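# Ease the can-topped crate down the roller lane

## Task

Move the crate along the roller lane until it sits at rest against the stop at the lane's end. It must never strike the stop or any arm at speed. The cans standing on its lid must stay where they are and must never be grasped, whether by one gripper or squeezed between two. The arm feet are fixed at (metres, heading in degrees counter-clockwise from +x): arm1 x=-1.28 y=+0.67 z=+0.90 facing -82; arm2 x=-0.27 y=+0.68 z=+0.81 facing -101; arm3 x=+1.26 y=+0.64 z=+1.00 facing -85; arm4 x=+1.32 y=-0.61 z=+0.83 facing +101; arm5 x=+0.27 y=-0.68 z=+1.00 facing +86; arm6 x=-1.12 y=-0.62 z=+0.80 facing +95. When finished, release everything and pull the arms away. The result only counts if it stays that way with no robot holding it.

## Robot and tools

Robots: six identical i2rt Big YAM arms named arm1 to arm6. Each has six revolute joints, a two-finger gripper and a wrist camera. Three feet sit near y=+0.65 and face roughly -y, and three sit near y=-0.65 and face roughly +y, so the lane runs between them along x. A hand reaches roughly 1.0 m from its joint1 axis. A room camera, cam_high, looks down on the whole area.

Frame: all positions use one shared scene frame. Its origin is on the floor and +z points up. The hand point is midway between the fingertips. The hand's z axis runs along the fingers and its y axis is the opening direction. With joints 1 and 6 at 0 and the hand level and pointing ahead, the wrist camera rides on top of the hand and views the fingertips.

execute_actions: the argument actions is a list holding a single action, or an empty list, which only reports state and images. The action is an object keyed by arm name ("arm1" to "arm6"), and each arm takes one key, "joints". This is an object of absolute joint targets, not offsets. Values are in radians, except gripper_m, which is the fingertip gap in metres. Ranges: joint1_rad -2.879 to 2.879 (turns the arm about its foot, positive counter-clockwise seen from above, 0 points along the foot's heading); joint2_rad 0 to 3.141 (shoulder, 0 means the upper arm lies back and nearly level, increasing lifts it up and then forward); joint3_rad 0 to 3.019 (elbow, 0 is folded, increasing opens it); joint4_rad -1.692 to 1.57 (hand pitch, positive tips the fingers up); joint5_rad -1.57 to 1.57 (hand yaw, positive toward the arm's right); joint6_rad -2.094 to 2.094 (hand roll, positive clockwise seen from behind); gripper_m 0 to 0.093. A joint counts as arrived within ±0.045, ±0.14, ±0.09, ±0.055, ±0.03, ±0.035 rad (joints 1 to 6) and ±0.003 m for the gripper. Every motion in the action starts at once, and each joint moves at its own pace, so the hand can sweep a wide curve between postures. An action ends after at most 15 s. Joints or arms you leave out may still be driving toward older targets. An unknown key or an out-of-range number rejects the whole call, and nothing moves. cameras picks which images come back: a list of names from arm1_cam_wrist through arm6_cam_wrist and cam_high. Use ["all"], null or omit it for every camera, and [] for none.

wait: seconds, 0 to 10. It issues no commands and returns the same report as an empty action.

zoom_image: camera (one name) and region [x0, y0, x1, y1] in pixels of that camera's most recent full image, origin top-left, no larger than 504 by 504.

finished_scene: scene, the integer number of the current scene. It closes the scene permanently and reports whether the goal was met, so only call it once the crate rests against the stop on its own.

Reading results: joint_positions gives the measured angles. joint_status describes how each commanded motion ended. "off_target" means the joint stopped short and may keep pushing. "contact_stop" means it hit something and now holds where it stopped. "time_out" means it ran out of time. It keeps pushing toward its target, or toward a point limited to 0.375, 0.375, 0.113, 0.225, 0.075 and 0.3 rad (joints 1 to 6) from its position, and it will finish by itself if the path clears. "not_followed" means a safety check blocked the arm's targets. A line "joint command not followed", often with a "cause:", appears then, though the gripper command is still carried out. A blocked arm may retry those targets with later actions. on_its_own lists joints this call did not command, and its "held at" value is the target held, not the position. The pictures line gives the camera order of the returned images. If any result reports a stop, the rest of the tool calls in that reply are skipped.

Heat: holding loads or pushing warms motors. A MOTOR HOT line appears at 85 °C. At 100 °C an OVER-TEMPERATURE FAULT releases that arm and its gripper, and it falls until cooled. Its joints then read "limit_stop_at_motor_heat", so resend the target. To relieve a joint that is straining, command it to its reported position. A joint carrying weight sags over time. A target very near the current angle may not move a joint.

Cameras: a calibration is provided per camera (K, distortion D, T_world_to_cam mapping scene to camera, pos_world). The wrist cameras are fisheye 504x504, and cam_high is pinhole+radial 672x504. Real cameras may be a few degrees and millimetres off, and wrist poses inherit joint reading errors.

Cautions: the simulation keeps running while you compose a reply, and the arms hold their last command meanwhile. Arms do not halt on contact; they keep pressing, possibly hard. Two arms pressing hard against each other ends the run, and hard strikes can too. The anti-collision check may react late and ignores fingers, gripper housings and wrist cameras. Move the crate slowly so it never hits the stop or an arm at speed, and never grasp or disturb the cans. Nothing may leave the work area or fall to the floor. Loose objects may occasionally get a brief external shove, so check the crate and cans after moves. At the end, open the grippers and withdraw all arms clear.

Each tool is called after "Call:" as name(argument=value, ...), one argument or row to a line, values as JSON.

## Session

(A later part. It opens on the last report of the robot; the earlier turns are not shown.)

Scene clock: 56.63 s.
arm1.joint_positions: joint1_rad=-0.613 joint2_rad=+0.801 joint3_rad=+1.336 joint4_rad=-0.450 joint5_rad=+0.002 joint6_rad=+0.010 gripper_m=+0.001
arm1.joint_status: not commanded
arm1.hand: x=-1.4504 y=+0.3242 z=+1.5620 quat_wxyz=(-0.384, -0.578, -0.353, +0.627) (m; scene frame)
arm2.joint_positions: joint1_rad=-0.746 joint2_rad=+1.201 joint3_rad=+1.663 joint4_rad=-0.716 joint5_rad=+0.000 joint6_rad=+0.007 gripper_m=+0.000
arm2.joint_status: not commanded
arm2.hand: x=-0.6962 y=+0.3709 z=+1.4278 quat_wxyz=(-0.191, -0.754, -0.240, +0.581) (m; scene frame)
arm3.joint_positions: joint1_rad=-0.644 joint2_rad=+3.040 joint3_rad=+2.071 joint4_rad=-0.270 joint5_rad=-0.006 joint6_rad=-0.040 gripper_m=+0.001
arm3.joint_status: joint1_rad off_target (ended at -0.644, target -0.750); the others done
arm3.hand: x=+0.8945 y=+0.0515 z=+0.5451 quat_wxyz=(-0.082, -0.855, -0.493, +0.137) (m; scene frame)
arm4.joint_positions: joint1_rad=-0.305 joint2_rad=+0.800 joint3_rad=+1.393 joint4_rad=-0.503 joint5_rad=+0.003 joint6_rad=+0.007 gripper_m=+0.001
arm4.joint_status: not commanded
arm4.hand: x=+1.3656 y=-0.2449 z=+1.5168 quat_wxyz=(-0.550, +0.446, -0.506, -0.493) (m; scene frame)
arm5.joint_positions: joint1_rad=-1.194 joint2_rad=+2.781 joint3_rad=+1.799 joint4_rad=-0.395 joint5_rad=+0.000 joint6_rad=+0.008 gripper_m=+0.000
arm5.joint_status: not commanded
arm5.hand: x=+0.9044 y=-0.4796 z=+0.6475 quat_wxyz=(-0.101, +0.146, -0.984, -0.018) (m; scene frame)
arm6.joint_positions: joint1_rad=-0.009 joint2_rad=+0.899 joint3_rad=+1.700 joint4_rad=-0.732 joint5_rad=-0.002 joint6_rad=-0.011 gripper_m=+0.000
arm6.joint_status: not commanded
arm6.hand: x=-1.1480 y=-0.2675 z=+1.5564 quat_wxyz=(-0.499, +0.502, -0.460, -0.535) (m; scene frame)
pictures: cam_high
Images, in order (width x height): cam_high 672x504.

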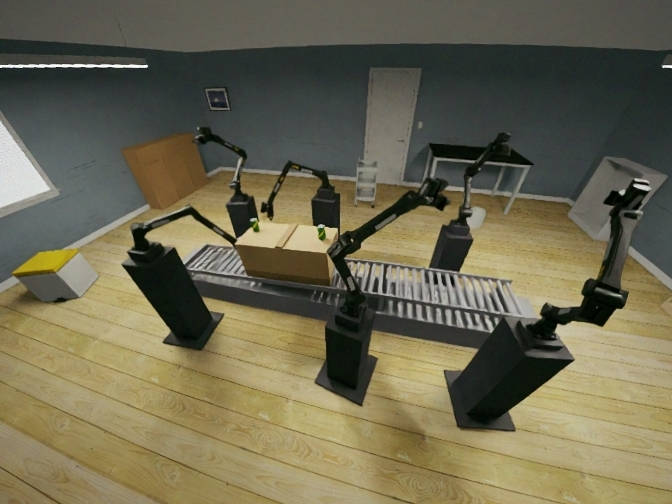

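Call:
execute_actions(
  actions=[
    {"arm3":{"joints":{"joint1_rad":-0.6,"joint2_rad":2.92,"joint4_rad":-0.4}}},
  ],
  cameras=[],
)

Call:
execute_actions(
  actions=[
    {"arm3":{"joints":{"joint1_rad":-0.44,"joint4_rad":-0.5}}},
  ],
  cameras=[],
)

Call:
execute_actions(
  actions=[
    {"arm3":{"joints":{"joint1_rad":-0.28}}},
  ],
  cameras=[],
)

Call:
execute_actions(
  actions=[
    {"arm3":{"joints":{"joint1_rad":-0.12}}},
  ],
  cameras=[],
)

Call:
execute_actions(
  actions=[
    {"arm3":{"joints":{"joint1_rad":0.03}}},
  ],
  cameras=["cam_high","arm3_cam_wrist"],
)

Scene clock: 58.90 s.
arm1.joint_positions: joint1_rad=-0.613 joint2_rad=+0.801 joint3_rad=+1.336 joint4_rad=-0.450 joint5_rad=+0.002 joint6_rad=+0.010 gripper_m=+0.001
arm1.joint_status: not commanded
arm1.hand: x=-1.4504 y=+0.3242 z=+1.5620 quat_wxyz=(-0.384, -0.578, -0.353, +0.627) (m; scene frame)
arm2.joint_positions: joint1_rad=-0.746 joint2_rad=+1.201 joint3_rad=+1.663 joint4_rad=-0.716 joint5_rad=+0.000 joint6_rad=+0.007 gripper_m=+0.000
arm2.joint_status: not commanded
arm2.hand: x=-0.6962 y=+0.3709 z=+1.4278 quat_wxyz=(-0.191, -0.754, -0.240, +0.581) (m; scene frame)
arm3.joint_positions: joint1_rad=-0.452 joint2_rad=+2.964 joint3_rad=+2.071 joint4_rad=-0.405 joint5_rad=-0.002 joint6_rad=-0.012 gripper_m=+0.001
arm3.joint_status: joint1_rad off_target (ended at -0.452, target -0.600); the others done
arm3.hand: x=+1.0096 y=-0.0189 z=+0.5888 quat_wxyz=(-0.080, -0.816, -0.563, +0.105) (m; scene frame)
arm4.joint_positions: joint1_rad=-0.305 joint2_rad=+0.800 joint3_rad=+1.393 joint4_rad=-0.503 joint5_rad=+0.003 joint6_rad=+0.007 gripper_m=+0.001
arm4.joint_status: not commanded
arm4.hand: x=+1.3656 y=-0.2449 z=+1.5168 quat_wxyz=(-0.550, +0.446, -0.506, -0.493) (m; scene frame)
arm5.joint_positions: joint1_rad=-1.194 joint2_rad=+2.781 joint3_rad=+1.799 joint4_rad=-0.395 joint5_rad=+0.000 joint6_rad=+0.008 gripper_m=+0.000
arm5.joint_status: not commanded
arm5.hand: x=+0.9044 y=-0.4796 z=+0.6475 quat_wxyz=(-0.101, +0.146, -0.984, -0.018) (m; scene frame)
arm6.joint_positions: joint1_rad=-0.009 joint2_rad=+0.899 joint3_rad=+1.700 joint4_rad=-0.732 joint5_rad=-0.002 joint6_rad=-0.011 gripper_m=+0.000
arm6.joint_status: not commanded
arm6.hand: x=-1.1480 y=-0.2675 z=+1.5564 quat_wxyz=(-0.499, +0.502, -0.460, -0.535) (m; scene frame)
pictures: none
No camera images: the call's "cameras" was empty. Leave "cameras" out to get every camera's image.

Scene clock: 60.83 s.
arm1.joint_positions: joint1_rad=-0.613 joint2_rad=+0.801 joint3_rad=+1.336 joint4_rad=-0.450 joint5_rad=+0.002 joint6_rad=+0.010 gripper_m=+0.001
arm1.joint_status: not commanded
arm1.hand: x=-1.4504 y=+0.3242 z=+1.5620 quat_wxyz=(-0.384, -0.578, -0.353, +0.627) (m; scene frame)
arm2.joint_positions: joint1_rad=-0.746 joint2_rad=+1.201 joint3_rad=+1.663 joint4_rad=-0.716 joint5_rad=+0.000 joint6_rad=+0.007 gripper_m=+0.000
arm2.joint_status: not commanded
arm2.hand: x=-0.6962 y=+0.3709 z=+1.4278 quat_wxyz=(-0.191, -0.754, -0.240, +0.581) (m; scene frame)
arm3.joint_positions: joint1_rad=-0.281 joint2_rad=+2.962 joint3_rad=+2.071 joint4_rad=-0.527 joint5_rad=-0.036 joint6_rad=-0.011 gripper_m=+0.001
arm3.joint_status: joint1_rad off_target (ended at -0.281, target -0.440); the others done
arm3.hand: x=+1.1380 y=-0.0267 z=+0.5859 quat_wxyz=(-0.066, -0.768, -0.636, +0.041) (m; scene frame)
arm4.joint_positions: joint1_rad=-0.305 joint2_rad=+0.800 joint3_rad=+1.393 joint4_rad=-0.503 joint5_rad=+0.003 joint6_rad=+0.007 gripper_m=+0.001
arm4.joint_status: not commanded
arm4.hand: x=+1.3656 y=-0.2449 z=+1.5168 quat_wxyz=(-0.550, +0.446, -0.506, -0.493) (m; scene frame)
arm5.joint_positions: joint1_rad=-1.194 joint2_rad=+2.781 joint3_rad=+1.799 joint4_rad=-0.395 joint5_rad=+0.000 joint6_rad=+0.008 gripper_m=+0.000
arm5.joint_status: not commanded
arm5.hand: x=+0.9044 y=-0.4796 z=+0.6475 quat_wxyz=(-0.101, +0.146, -0.984, -0.018) (m; scene frame)
arm6.joint_positions: joint1_rad=-0.009 joint2_rad=+0.899 joint3_rad=+1.700 joint4_rad=-0.732 joint5_rad=-0.002 joint6_rad=-0.011 gripper_m=+0.000
arm6.joint_status: not commanded
arm6.hand: x=-1.1480 y=-0.2675 z=+1.5564 quat_wxyz=(-0.499, +0.502, -0.460, -0.535) (m; scene frame)
pictures: none
No camera images: the call's "cameras" was empty. Leave "cameras" out to get every camera's image.

Scene clock: 62.80 s.
arm1.joint_positions: joint1_rad=-0.613 joint2_rad=+0.801 joint3_rad=+1.336 joint4_rad=-0.450 joint5_rad=+0.002 joint6_rad=+0.010 gripper_m=+0.001
arm1.joint_status: not commanded
arm1.hand: x=-1.4504 y=+0.3242 z=+1.5620 quat_wxyz=(-0.384, -0.578, -0.353, +0.627) (m; scene frame)
arm2.joint_positions: joint1_rad=-0.746 joint2_rad=+1.201 joint3_rad=+1.663 joint4_rad=-0.716 joint5_rad=+0.000 joint6_rad=+0.007 gripper_m=+0.000
arm2.joint_status: not commanded
arm2.hand: x=-0.6962 y=+0.3709 z=+1.4278 quat_wxyz=(-0.191, -0.754, -0.240, +0.581) (m; scene frame)
arm3.joint_positions: joint1_rad=-0.125 joint2_rad=+2.965 joint3_rad=+2.071 joint4_rad=-0.522 joint5_rad=-0.038 joint6_rad=-0.011 gripper_m=+0.001
arm3.joint_status: joint1_rad off_target (ended at -0.125, target -0.280)
arm3.hand: x=+1.2440 y=-0.0385 z=+0.5859 quat_wxyz=(-0.071, -0.716, -0.693, +0.037) (m; scene frame)
arm4.joint_positions: joint1_rad=-0.305 joint2_rad=+0.800 joint3_rad=+1.393 joint4_rad=-0.503 joint5_rad=+0.003 joint6_rad=+0.007 gripper_m=+0.001
arm4.joint_status: not commanded
arm4.hand: x=+1.3656 y=-0.2449 z=+1.5168 quat_wxyz=(-0.550, +0.446, -0.506, -0.493) (m; scene frame)
arm5.joint_positions: joint1_rad=-1.194 joint2_rad=+2.781 joint3_rad=+1.799 joint4_rad=-0.395 joint5_rad=+0.000 joint6_rad=+0.008 gripper_m=+0.000
arm5.joint_status: not commanded
arm5.hand: x=+0.9044 y=-0.4796 z=+0.6475 quat_wxyz=(-0.101, +0.146, -0.984, -0.018) (m; scene frame)
arm6.joint_positions: joint1_rad=-0.009 joint2_rad=+0.899 joint3_rad=+1.700 joint4_rad=-0.732 joint5_rad=-0.002 joint6_rad=-0.011 gripper_m=+0.000
arm6.joint_status: not commanded
arm6.hand: x=-1.1480 y=-0.2675 z=+1.5564 quat_wxyz=(-0.499, +0.502, -0.460, -0.535) (m; scene frame)
pictures: none
No camera images: the call's "cameras" was empty. Leave "cameras" out to get every camera's image.

Scene clock: 64.70 s.
arm1.joint_positions: joint1_rad=-0.613 joint2_rad=+0.801 joint3_rad=+1.336 joint4_rad=-0.450 joint5_rad=+0.002 joint6_rad=+0.010 gripper_m=+0.001
arm1.joint_status: not commanded
arm1.hand: x=-1.4504 y=+0.3242 z=+1.5620 quat_wxyz=(-0.384, -0.578, -0.353, +0.627) (m; scene frame)
arm2.joint_positions: joint1_rad=-0.746 joint2_rad=+1.201 joint3_rad=+1.663 joint4_rad=-0.716 joint5_rad=+0.000 joint6_rad=+0.007 gripper_m=+0.000
arm2.joint_status: not commanded
arm2.hand: x=-0.6962 y=+0.3709 z=+1.4278 quat_wxyz=(-0.191, -0.754, -0.240, +0.581) (m; scene frame)
arm3.joint_positions: joint1_rad=+0.036 joint2_rad=+2.965 joint3_rad=+2.071 joint4_rad=-0.508 joint5_rad=-0.048 joint6_rad=+0.049 gripper_m=+0.001
arm3.joint_status: joint1_rad off_target (ended at +0.036, target -0.120)
arm3.hand: x=+1.3561 y=-0.0369 z=+0.5882 quat_wxyz=(-0.084, -0.679, -0.729, +0.030) (m; scene frame)
arm4.joint_positions: joint1_rad=-0.305 joint2_rad=+0.800 joint3_rad=+1.393 joint4_rad=-0.503 joint5_rad=+0.003 joint6_rad=+0.007 gripper_m=+0.001
arm4.joint_status: not commanded
arm4.hand: x=+1.3656 y=-0.2449 z=+1.5168 quat_wxyz=(-0.550, +0.446, -0.506, -0.493) (m; scene frame)
arm5.joint_positions: joint1_rad=-1.194 joint2_rad=+2.781 joint3_rad=+1.799 joint4_rad=-0.395 joint5_rad=+0.000 joint6_rad=+0.008 gripper_m=+0.000
arm5.joint_status: not commanded
arm5.hand: x=+0.9044 y=-0.4796 z=+0.6475 quat_wxyz=(-0.101, +0.146, -0.984, -0.018) (m; scene frame)
arm6.joint_positions: joint1_rad=-0.009 joint2_rad=+0.899 joint3_rad=+1.700 joint4_rad=-0.732 joint5_rad=-0.002 joint6_rad=-0.011 gripper_m=+0.000
arm6.joint_status: not commanded
arm6.hand: x=-1.1480 y=-0.2675 z=+1.5564 quat_wxyz=(-0.499, +0.502, -0.460, -0.535) (m; scene frame)
pictures: none
No camera images: the call's "cameras" was empty. Leave "cameras" out to get every camera's image.

Scene clock: 66.57 s.
arm1.joint_positions: joint1_rad=-0.613 joint2_rad=+0.801 joint3_rad=+1.336 joint4_rad=-0.450 joint5_rad=+0.002 joint6_rad=+0.010 gripper_m=+0.001
arm1.joint_status: not commanded
arm1.hand: x=-1.4504 y=+0.3242 z=+1.5620 quat_wxyz=(-0.384, -0.578, -0.353, +0.627) (m; scene frame)
arm2.joint_positions: joint1_rad=-0.746 joint2_rad=+1.201 joint3_rad=+1.663 joint4_rad=-0.716 joint5_rad=+0.000 joint6_rad=+0.007 gripper_m=+0.000
arm2.joint_status: not commanded
arm2.hand: x=-0.6962 y=+0.3709 z=+1.4278 quat_wxyz=(-0.191, -0.754, -0.240, +0.581) (m; scene frame)
arm3.joint_positions: joint1_rad=+0.173 joint2_rad=+2.964 joint3_rad=+2.082 joint4_rad=-0.492 joint5_rad=-0.045 joint6_rad=+0.032 gripper_m=+0.001
arm3.joint_status: joint1_rad off_target (ended at +0.173, target +0.030)
arm3.hand: x=+1.4499 y=-0.0281 z=+0.5937 quat_wxyz=(-0.097, -0.620, -0.778, +0.035) (m; scene frame)
arm4.joint_positions: joint1_rad=-0.305 joint2_rad=+0.800 joint3_rad=+1.393 joint4_rad=-0.503 joint5_rad=+0.003 joint6_rad=+0.007 gripper_m=+0.001
arm4.joint_status: not commanded
arm4.hand: x=+1.3656 y=-0.2449 z=+1.5168 quat_wxyz=(-0.550, +0.446, -0.506, -0.493) (m; scene frame)
arm5.joint_positions: joint1_rad=-1.194 joint2_rad=+2.781 joint3_rad=+1.799 joint4_rad=-0.395 joint5_rad=+0.000 joint6_rad=+0.008 gripper_m=+0.000
arm5.joint_status: not commanded
arm5.hand: x=+0.9044 y=-0.4796 z=+0.6475 quat_wxyz=(-0.101, +0.146, -0.984, -0.018) (m; scene frame)
arm6.joint_positions: joint1_rad=-0.009 joint2_rad=+0.899 joint3_rad=+1.700 joint4_rad=-0.732 joint5_rad=-0.002 joint6_rad=-0.011 gripper_m=+0.000
arm6.joint_status: not commanded
arm6.hand: x=-1.1480 y=-0.2675 z=+1.5564 quat_wxyz=(-0.499, +0.502, -0.460, -0.535) (m; scene frame)
pictures: arm3_cam_wrist, cam_high
camera_calibration (this result's frames):
arm3_cam_wrist: T_world_to_cam=[[-0.972275, -0.226757, -0.0571122, 1.43162], [-0.229408, 0.877654, 0.420826, 0.112827], [-0.0453003, 0.422261, -0.905342, 0.737743], [0, 0, 0, 1]] pos_world=[1.45123, -0.0859131, 0.702192]
Images, in order (width x height): arm3_cam_wrist 504x504, cam_high 672x504.

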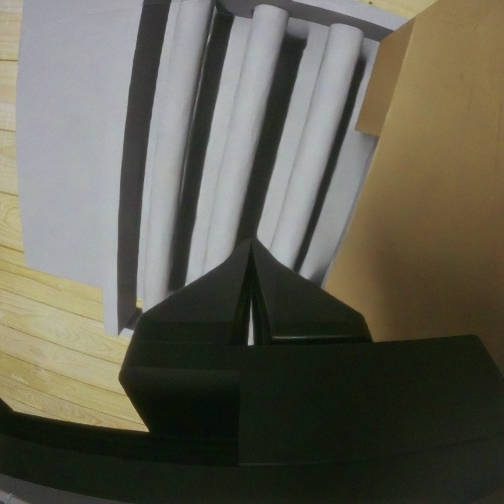

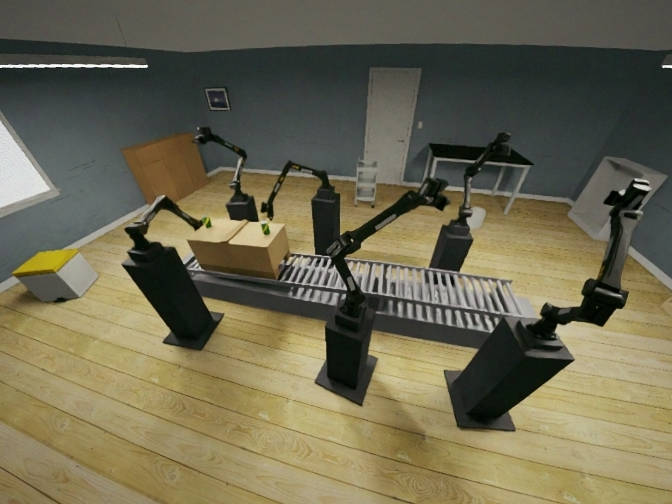

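About 0.2 m remaining.

Call:
execute_actions(
  actions=[
    {"arm3":{"joints":{"joint1_rad":0.18}}},
  ],
  cameras=[],
)

Call:
execute_actions(
  actions=[
    {"arm3":{"joints":{"joint1_rad":0.3}}},
  ],
  cameras=["arm3_cam_wrist"],
)

Call:
execute_actions(
  actions=[
    {"arm3":{"joints":{"joint1_rad":0.39}}},
  ],
  cameras=["cam_high","arm3_cam_wrist"],
)

Scene clock: 68.83 s.
arm1.joint_positions: joint1_rad=-0.613 joint2_rad=+0.801 joint3_rad=+1.336 joint4_rad=-0.450 joint5_rad=+0.002 joint6_rad=+0.010 gripper_m=+0.001
arm1.joint_status: not commanded
arm1.hand: x=-1.4504 y=+0.3242 z=+1.5620 quat_wxyz=(-0.384, -0.578, -0.353, +0.627) (m; scene frame)
arm2.joint_positions: joint1_rad=-0.746 joint2_rad=+1.201 joint3_rad=+1.663 joint4_rad=-0.716 joint5_rad=+0.000 joint6_rad=+0.007 gripper_m=+0.000
arm2.joint_status: not commanded
arm2.hand: x=-0.6962 y=+0.3709 z=+1.4278 quat_wxyz=(-0.191, -0.754, -0.240, +0.581) (m; scene frame)
arm3.joint_positions: joint1_rad=+0.328 joint2_rad=+2.954 joint3_rad=+2.111 joint4_rad=-0.477 joint5_rad=-0.045 joint6_rad=+0.023 gripper_m=+0.001
arm3.joint_status: joint1_rad off_target (ended at +0.328, target +0.180)
arm3.hand: x=+1.5609 y=-0.0147 z=+0.6120 quat_wxyz=(-0.123, -0.552, -0.823, +0.043) (m; scene frame)
arm4.joint_positions: joint1_rad=-0.305 joint2_rad=+0.800 joint3_rad=+1.393 joint4_rad=-0.503 joint5_rad=+0.003 joint6_rad=+0.007 gripper_m=+0.001
arm4.joint_status: not commanded
arm4.hand: x=+1.3656 y=-0.2449 z=+1.5168 quat_wxyz=(-0.550, +0.446, -0.506, -0.493) (m; scene frame)
arm5.joint_positions: joint1_rad=-1.194 joint2_rad=+2.781 joint3_rad=+1.799 joint4_rad=-0.395 joint5_rad=+0.000 joint6_rad=+0.008 gripper_m=+0.000
arm5.joint_status: not commanded
arm5.hand: x=+0.9044 y=-0.4796 z=+0.6475 quat_wxyz=(-0.101, +0.146, -0.984, -0.018) (m; scene frame)
arm6.joint_positions: joint1_rad=-0.009 joint2_rad=+0.899 joint3_rad=+1.700 joint4_rad=-0.732 joint5_rad=-0.002 joint6_rad=-0.011 gripper_m=+0.000
arm6.joint_status: not commanded
arm6.hand: x=-1.1480 y=-0.2675 z=+1.5564 quat_wxyz=(-0.499, +0.502, -0.460, -0.535) (m; scene frame)
pictures: none
No camera images: the call's "cameras" was empty. Leave "cameras" out to get every camera's image.

Scene clock: 70.60 s.
arm1.joint_positions: joint1_rad=-0.613 joint2_rad=+0.801 joint3_rad=+1.336 joint4_rad=-0.450 joint5_rad=+0.002 joint6_rad=+0.010 gripper_m=+0.001
arm1.joint_status: not commanded
arm1.hand: x=-1.4504 y=+0.3242 z=+1.5620 quat_wxyz=(-0.384, -0.578, -0.353, +0.627) (m; scene frame)
arm2.joint_positions: joint1_rad=-0.746 joint2_rad=+1.201 joint3_rad=+1.663 joint4_rad=-0.716 joint5_rad=+0.000 joint6_rad=+0.007 gripper_m=+0.000
arm2.joint_status: not commanded
arm2.hand: x=-0.6962 y=+0.3709 z=+1.4278 quat_wxyz=(-0.191, -0.754, -0.240, +0.581) (m; scene frame)
arm3.joint_positions: joint1_rad=+0.415 joint2_rad=+2.940 joint3_rad=+2.120 joint4_rad=-0.475 joint5_rad=-0.036 joint6_rad=+0.009 gripper_m=+0.001
arm3.joint_status: joint1_rad off_target (ended at +0.415, target +0.300)
arm3.hand: x=+1.6217 y=+0.0013 z=+0.6264 quat_wxyz=(-0.133, -0.510, -0.848, +0.050) (m; scene frame)
arm4.joint_positions: joint1_rad=-0.305 joint2_rad=+0.800 joint3_rad=+1.393 joint4_rad=-0.503 joint5_rad=+0.003 joint6_rad=+0.007 gripper_m=+0.001
arm4.joint_status: not commanded
arm4.hand: x=+1.3656 y=-0.2449 z=+1.5168 quat_wxyz=(-0.550, +0.446, -0.506, -0.493) (m; scene frame)
arm5.joint_positions: joint1_rad=-1.194 joint2_rad=+2.781 joint3_rad=+1.799 joint4_rad=-0.395 joint5_rad=+0.000 joint6_rad=+0.008 gripper_m=+0.000
arm5.joint_status: not commanded
arm5.hand: x=+0.9044 y=-0.4796 z=+0.6475 quat_wxyz=(-0.101, +0.146, -0.984, -0.018) (m; scene frame)
arm6.joint_positions: joint1_rad=-0.009 joint2_rad=+0.899 joint3_rad=+1.700 joint4_rad=-0.732 joint5_rad=-0.002 joint6_rad=-0.011 gripper_m=+0.000
arm6.joint_status: not commanded
arm6.hand: x=-1.1480 y=-0.2675 z=+1.5564 quat_wxyz=(-0.499, +0.502, -0.460, -0.535) (m; scene frame)
pictures: arm3_cam_wrist
camera_calibration (this result's frames):
arm3_cam_wrist: T_world_to_cam=[[-0.879513, -0.473878, -0.0435544, 1.44855], [-0.458841, 0.820202, 0.341663, 0.534392], [-0.126183, 0.320481, -0.938813, 0.914959], [0, 0, 0, 1]] pos_world=[1.63468, -0.0450991, 0.739484]
Images, in order (width x height): arm3_cam_wrist 504x504.

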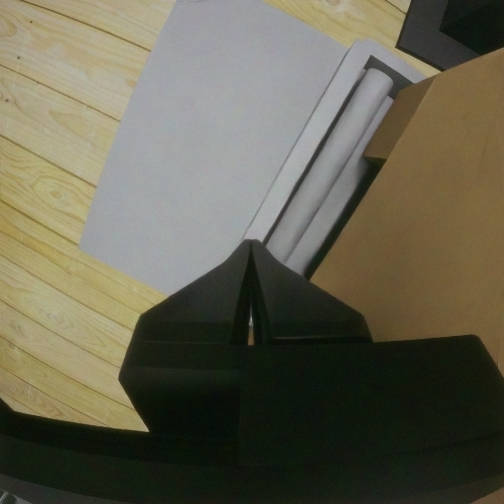

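Scene clock: 72.33 s.
arm1.joint_positions: joint1_rad=-0.613 joint2_rad=+0.801 joint3_rad=+1.336 joint4_rad=-0.450 joint5_rad=+0.002 joint6_rad=+0.010 gripper_m=+0.001
arm1.joint_status: not commanded
arm1.hand: x=-1.4504 y=+0.3242 z=+1.5620 quat_wxyz=(-0.384, -0.578, -0.353, +0.627) (m; scene frame)
arm2.joint_positions: joint1_rad=-0.746 joint2_rad=+1.201 joint3_rad=+1.663 joint4_rad=-0.716 joint5_rad=+0.000 joint6_rad=+0.007 gripper_m=+0.000
arm2.joint_status: not commanded
arm2.hand: x=-0.6962 y=+0.3709 z=+1.4278 quat_wxyz=(-0.191, -0.754, -0.240, +0.581) (m; scene frame)
arm3.joint_positions: joint1_rad=+0.497 joint2_rad=+2.928 joint3_rad=+2.130 joint4_rad=-0.470 joint5_rad=-0.032 joint6_rad=-0.003 gripper_m=+0.001
arm3.joint_status: joint1_rad off_target (ended at +0.497, target +0.390)
arm3.hand: x=+1.6788 y=+0.0218 z=+0.6391 quat_wxyz=(-0.146, -0.469, -0.870, +0.053) (m; scene frame)
arm4.joint_positions: joint1_rad=-0.305 joint2_rad=+0.800 joint3_rad=+1.393 joint4_rad=-0.503 joint5_rad=+0.003 joint6_rad=+0.007 gripper_m=+0.001
arm4.joint_status: not commanded
arm4.hand: x=+1.3656 y=-0.2449 z=+1.5168 quat_wxyz=(-0.550, +0.446, -0.506, -0.493) (m; scene frame)
arm5.joint_positions: joint1_rad=-1.194 joint2_rad=+2.781 joint3_rad=+1.799 joint4_rad=-0.395 joint5_rad=+0.000 joint6_rad=+0.008 gripper_m=+0.000
arm5.joint_status: not commanded
arm5.hand: x=+0.9044 y=-0.4796 z=+0.6475 quat_wxyz=(-0.101, +0.146, -0.984, -0.018) (m; scene frame)
arm6.joint_positions: joint1_rad=-0.009 joint2_rad=+0.899 joint3_rad=+1.700 joint4_rad=-0.732 joint5_rad=-0.002 joint6_rad=-0.011 gripper_m=+0.000
arm6.joint_status: not commanded
arm6.hand: x=-1.1480 y=-0.2675 z=+1.5564 quat_wxyz=(-0.499, +0.502, -0.460, -0.535) (m; scene frame)
pictures: arm3_cam_wrist, cam_high
camera_calibration (this result's frames):
arm3_cam_wrist: T_world_to_cam=[[-0.83201, -0.553604, -0.0357948, 1.42608], [-0.535072, 0.783774, 0.315271, 0.68511], [-0.14648, 0.281462, -0.948326, 0.968585], [0, 0, 0, 1]] pos_world=[1.69497, -0.0201083, 0.753586]
Images, in order (width x height): arm3_cam_wrist 504x504, cam_high 672x504.

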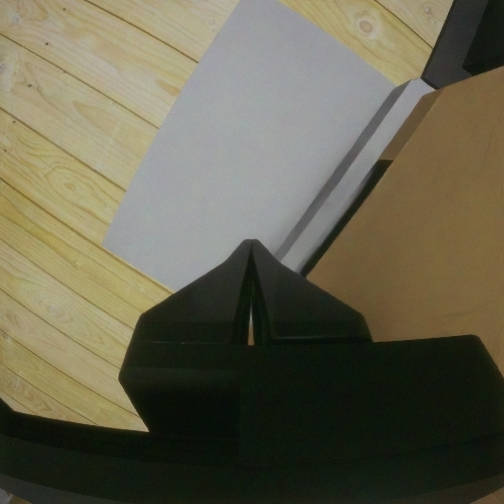

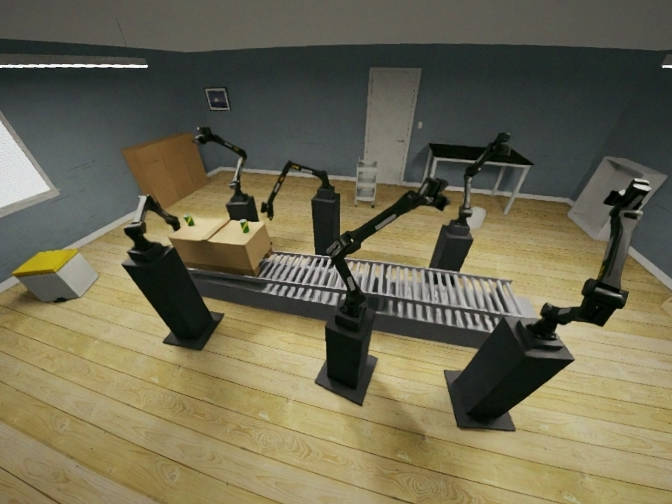

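Call:
execute_actions(
  actions=[
    {"arm3":{"joints":{"joint1_rad":1.3}}},
  ],
  cameras=["cam_high"],
)

Call:
finished_scene(
  scene=1,
)

Scene clock: 74.77 s.
arm1.joint_positions: joint1_rad=-0.613 joint2_rad=+0.801 joint3_rad=+1.336 joint4_rad=-0.450 joint5_rad=+0.002 joint6_rad=+0.010 gripper_m=+0.001
arm1.joint_status: not commanded
arm1.hand: x=-1.4504 y=+0.3242 z=+1.5620 quat_wxyz=(-0.384, -0.578, -0.353, +0.627) (m; scene frame)
arm2.joint_positions: joint1_rad=-0.746 joint2_rad=+1.201 joint3_rad=+1.663 joint4_rad=-0.716 joint5_rad=+0.000 joint6_rad=+0.007 gripper_m=+0.000
arm2.joint_status: not commanded
arm2.hand: x=-0.6962 y=+0.3709 z=+1.4278 quat_wxyz=(-0.191, -0.754, -0.240, +0.581) (m; scene frame)
arm3.joint_positions: joint1_rad=+1.298 joint2_rad=+2.924 joint3_rad=+2.125 joint4_rad=-0.493 joint5_rad=+0.000 joint6_rad=-0.003 gripper_m=+0.001
arm3.joint_status: all done
arm3.hand: x=+1.9943 y=+0.5022 z=+0.6453 quat_wxyz=(-0.146, -0.094, -0.985, +0.012) (m; scene frame)
arm4.joint_positions: joint1_rad=-0.305 joint2_rad=+0.800 joint3_rad=+1.393 joint4_rad=-0.503 joint5_rad=+0.003 joint6_rad=+0.007 gripper_m=+0.001
arm4.joint_status: not commanded
arm4.hand: x=+1.3656 y=-0.2449 z=+1.5168 quat_wxyz=(-0.550, +0.446, -0.506, -0.493) (m; scene frame)
arm5.joint_positions: joint1_rad=-1.194 joint2_rad=+2.781 joint3_rad=+1.799 joint4_rad=-0.395 joint5_rad=+0.000 joint6_rad=+0.008 gripper_m=+0.000
arm5.joint_status: not commanded
arm5.hand: x=+0.9044 y=-0.4796 z=+0.6475 quat_wxyz=(-0.101, +0.146, -0.984, -0.018) (m; scene frame)
arm6.joint_positions: joint1_rad=-0.009 joint2_rad=+0.899 joint3_rad=+1.700 joint4_rad=-0.732 joint5_rad=-0.002 joint6_rad=-0.011 gripper_m=+0.000
arm6.joint_status: not commanded
arm6.hand: x=-1.1480 y=-0.2675 z=+1.5564 quat_wxyz=(-0.499, +0.502, -0.460, -0.535) (m; scene frame)
pictures: cam_high
Images, in order (width x height): cam_high 672x504.

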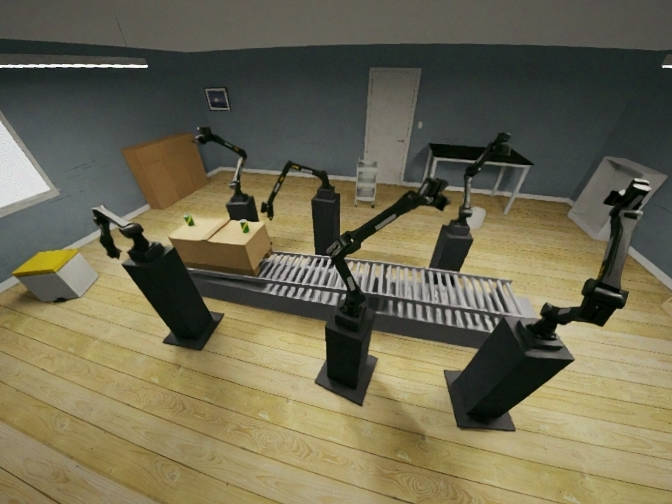

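The scene is finished: the task was done.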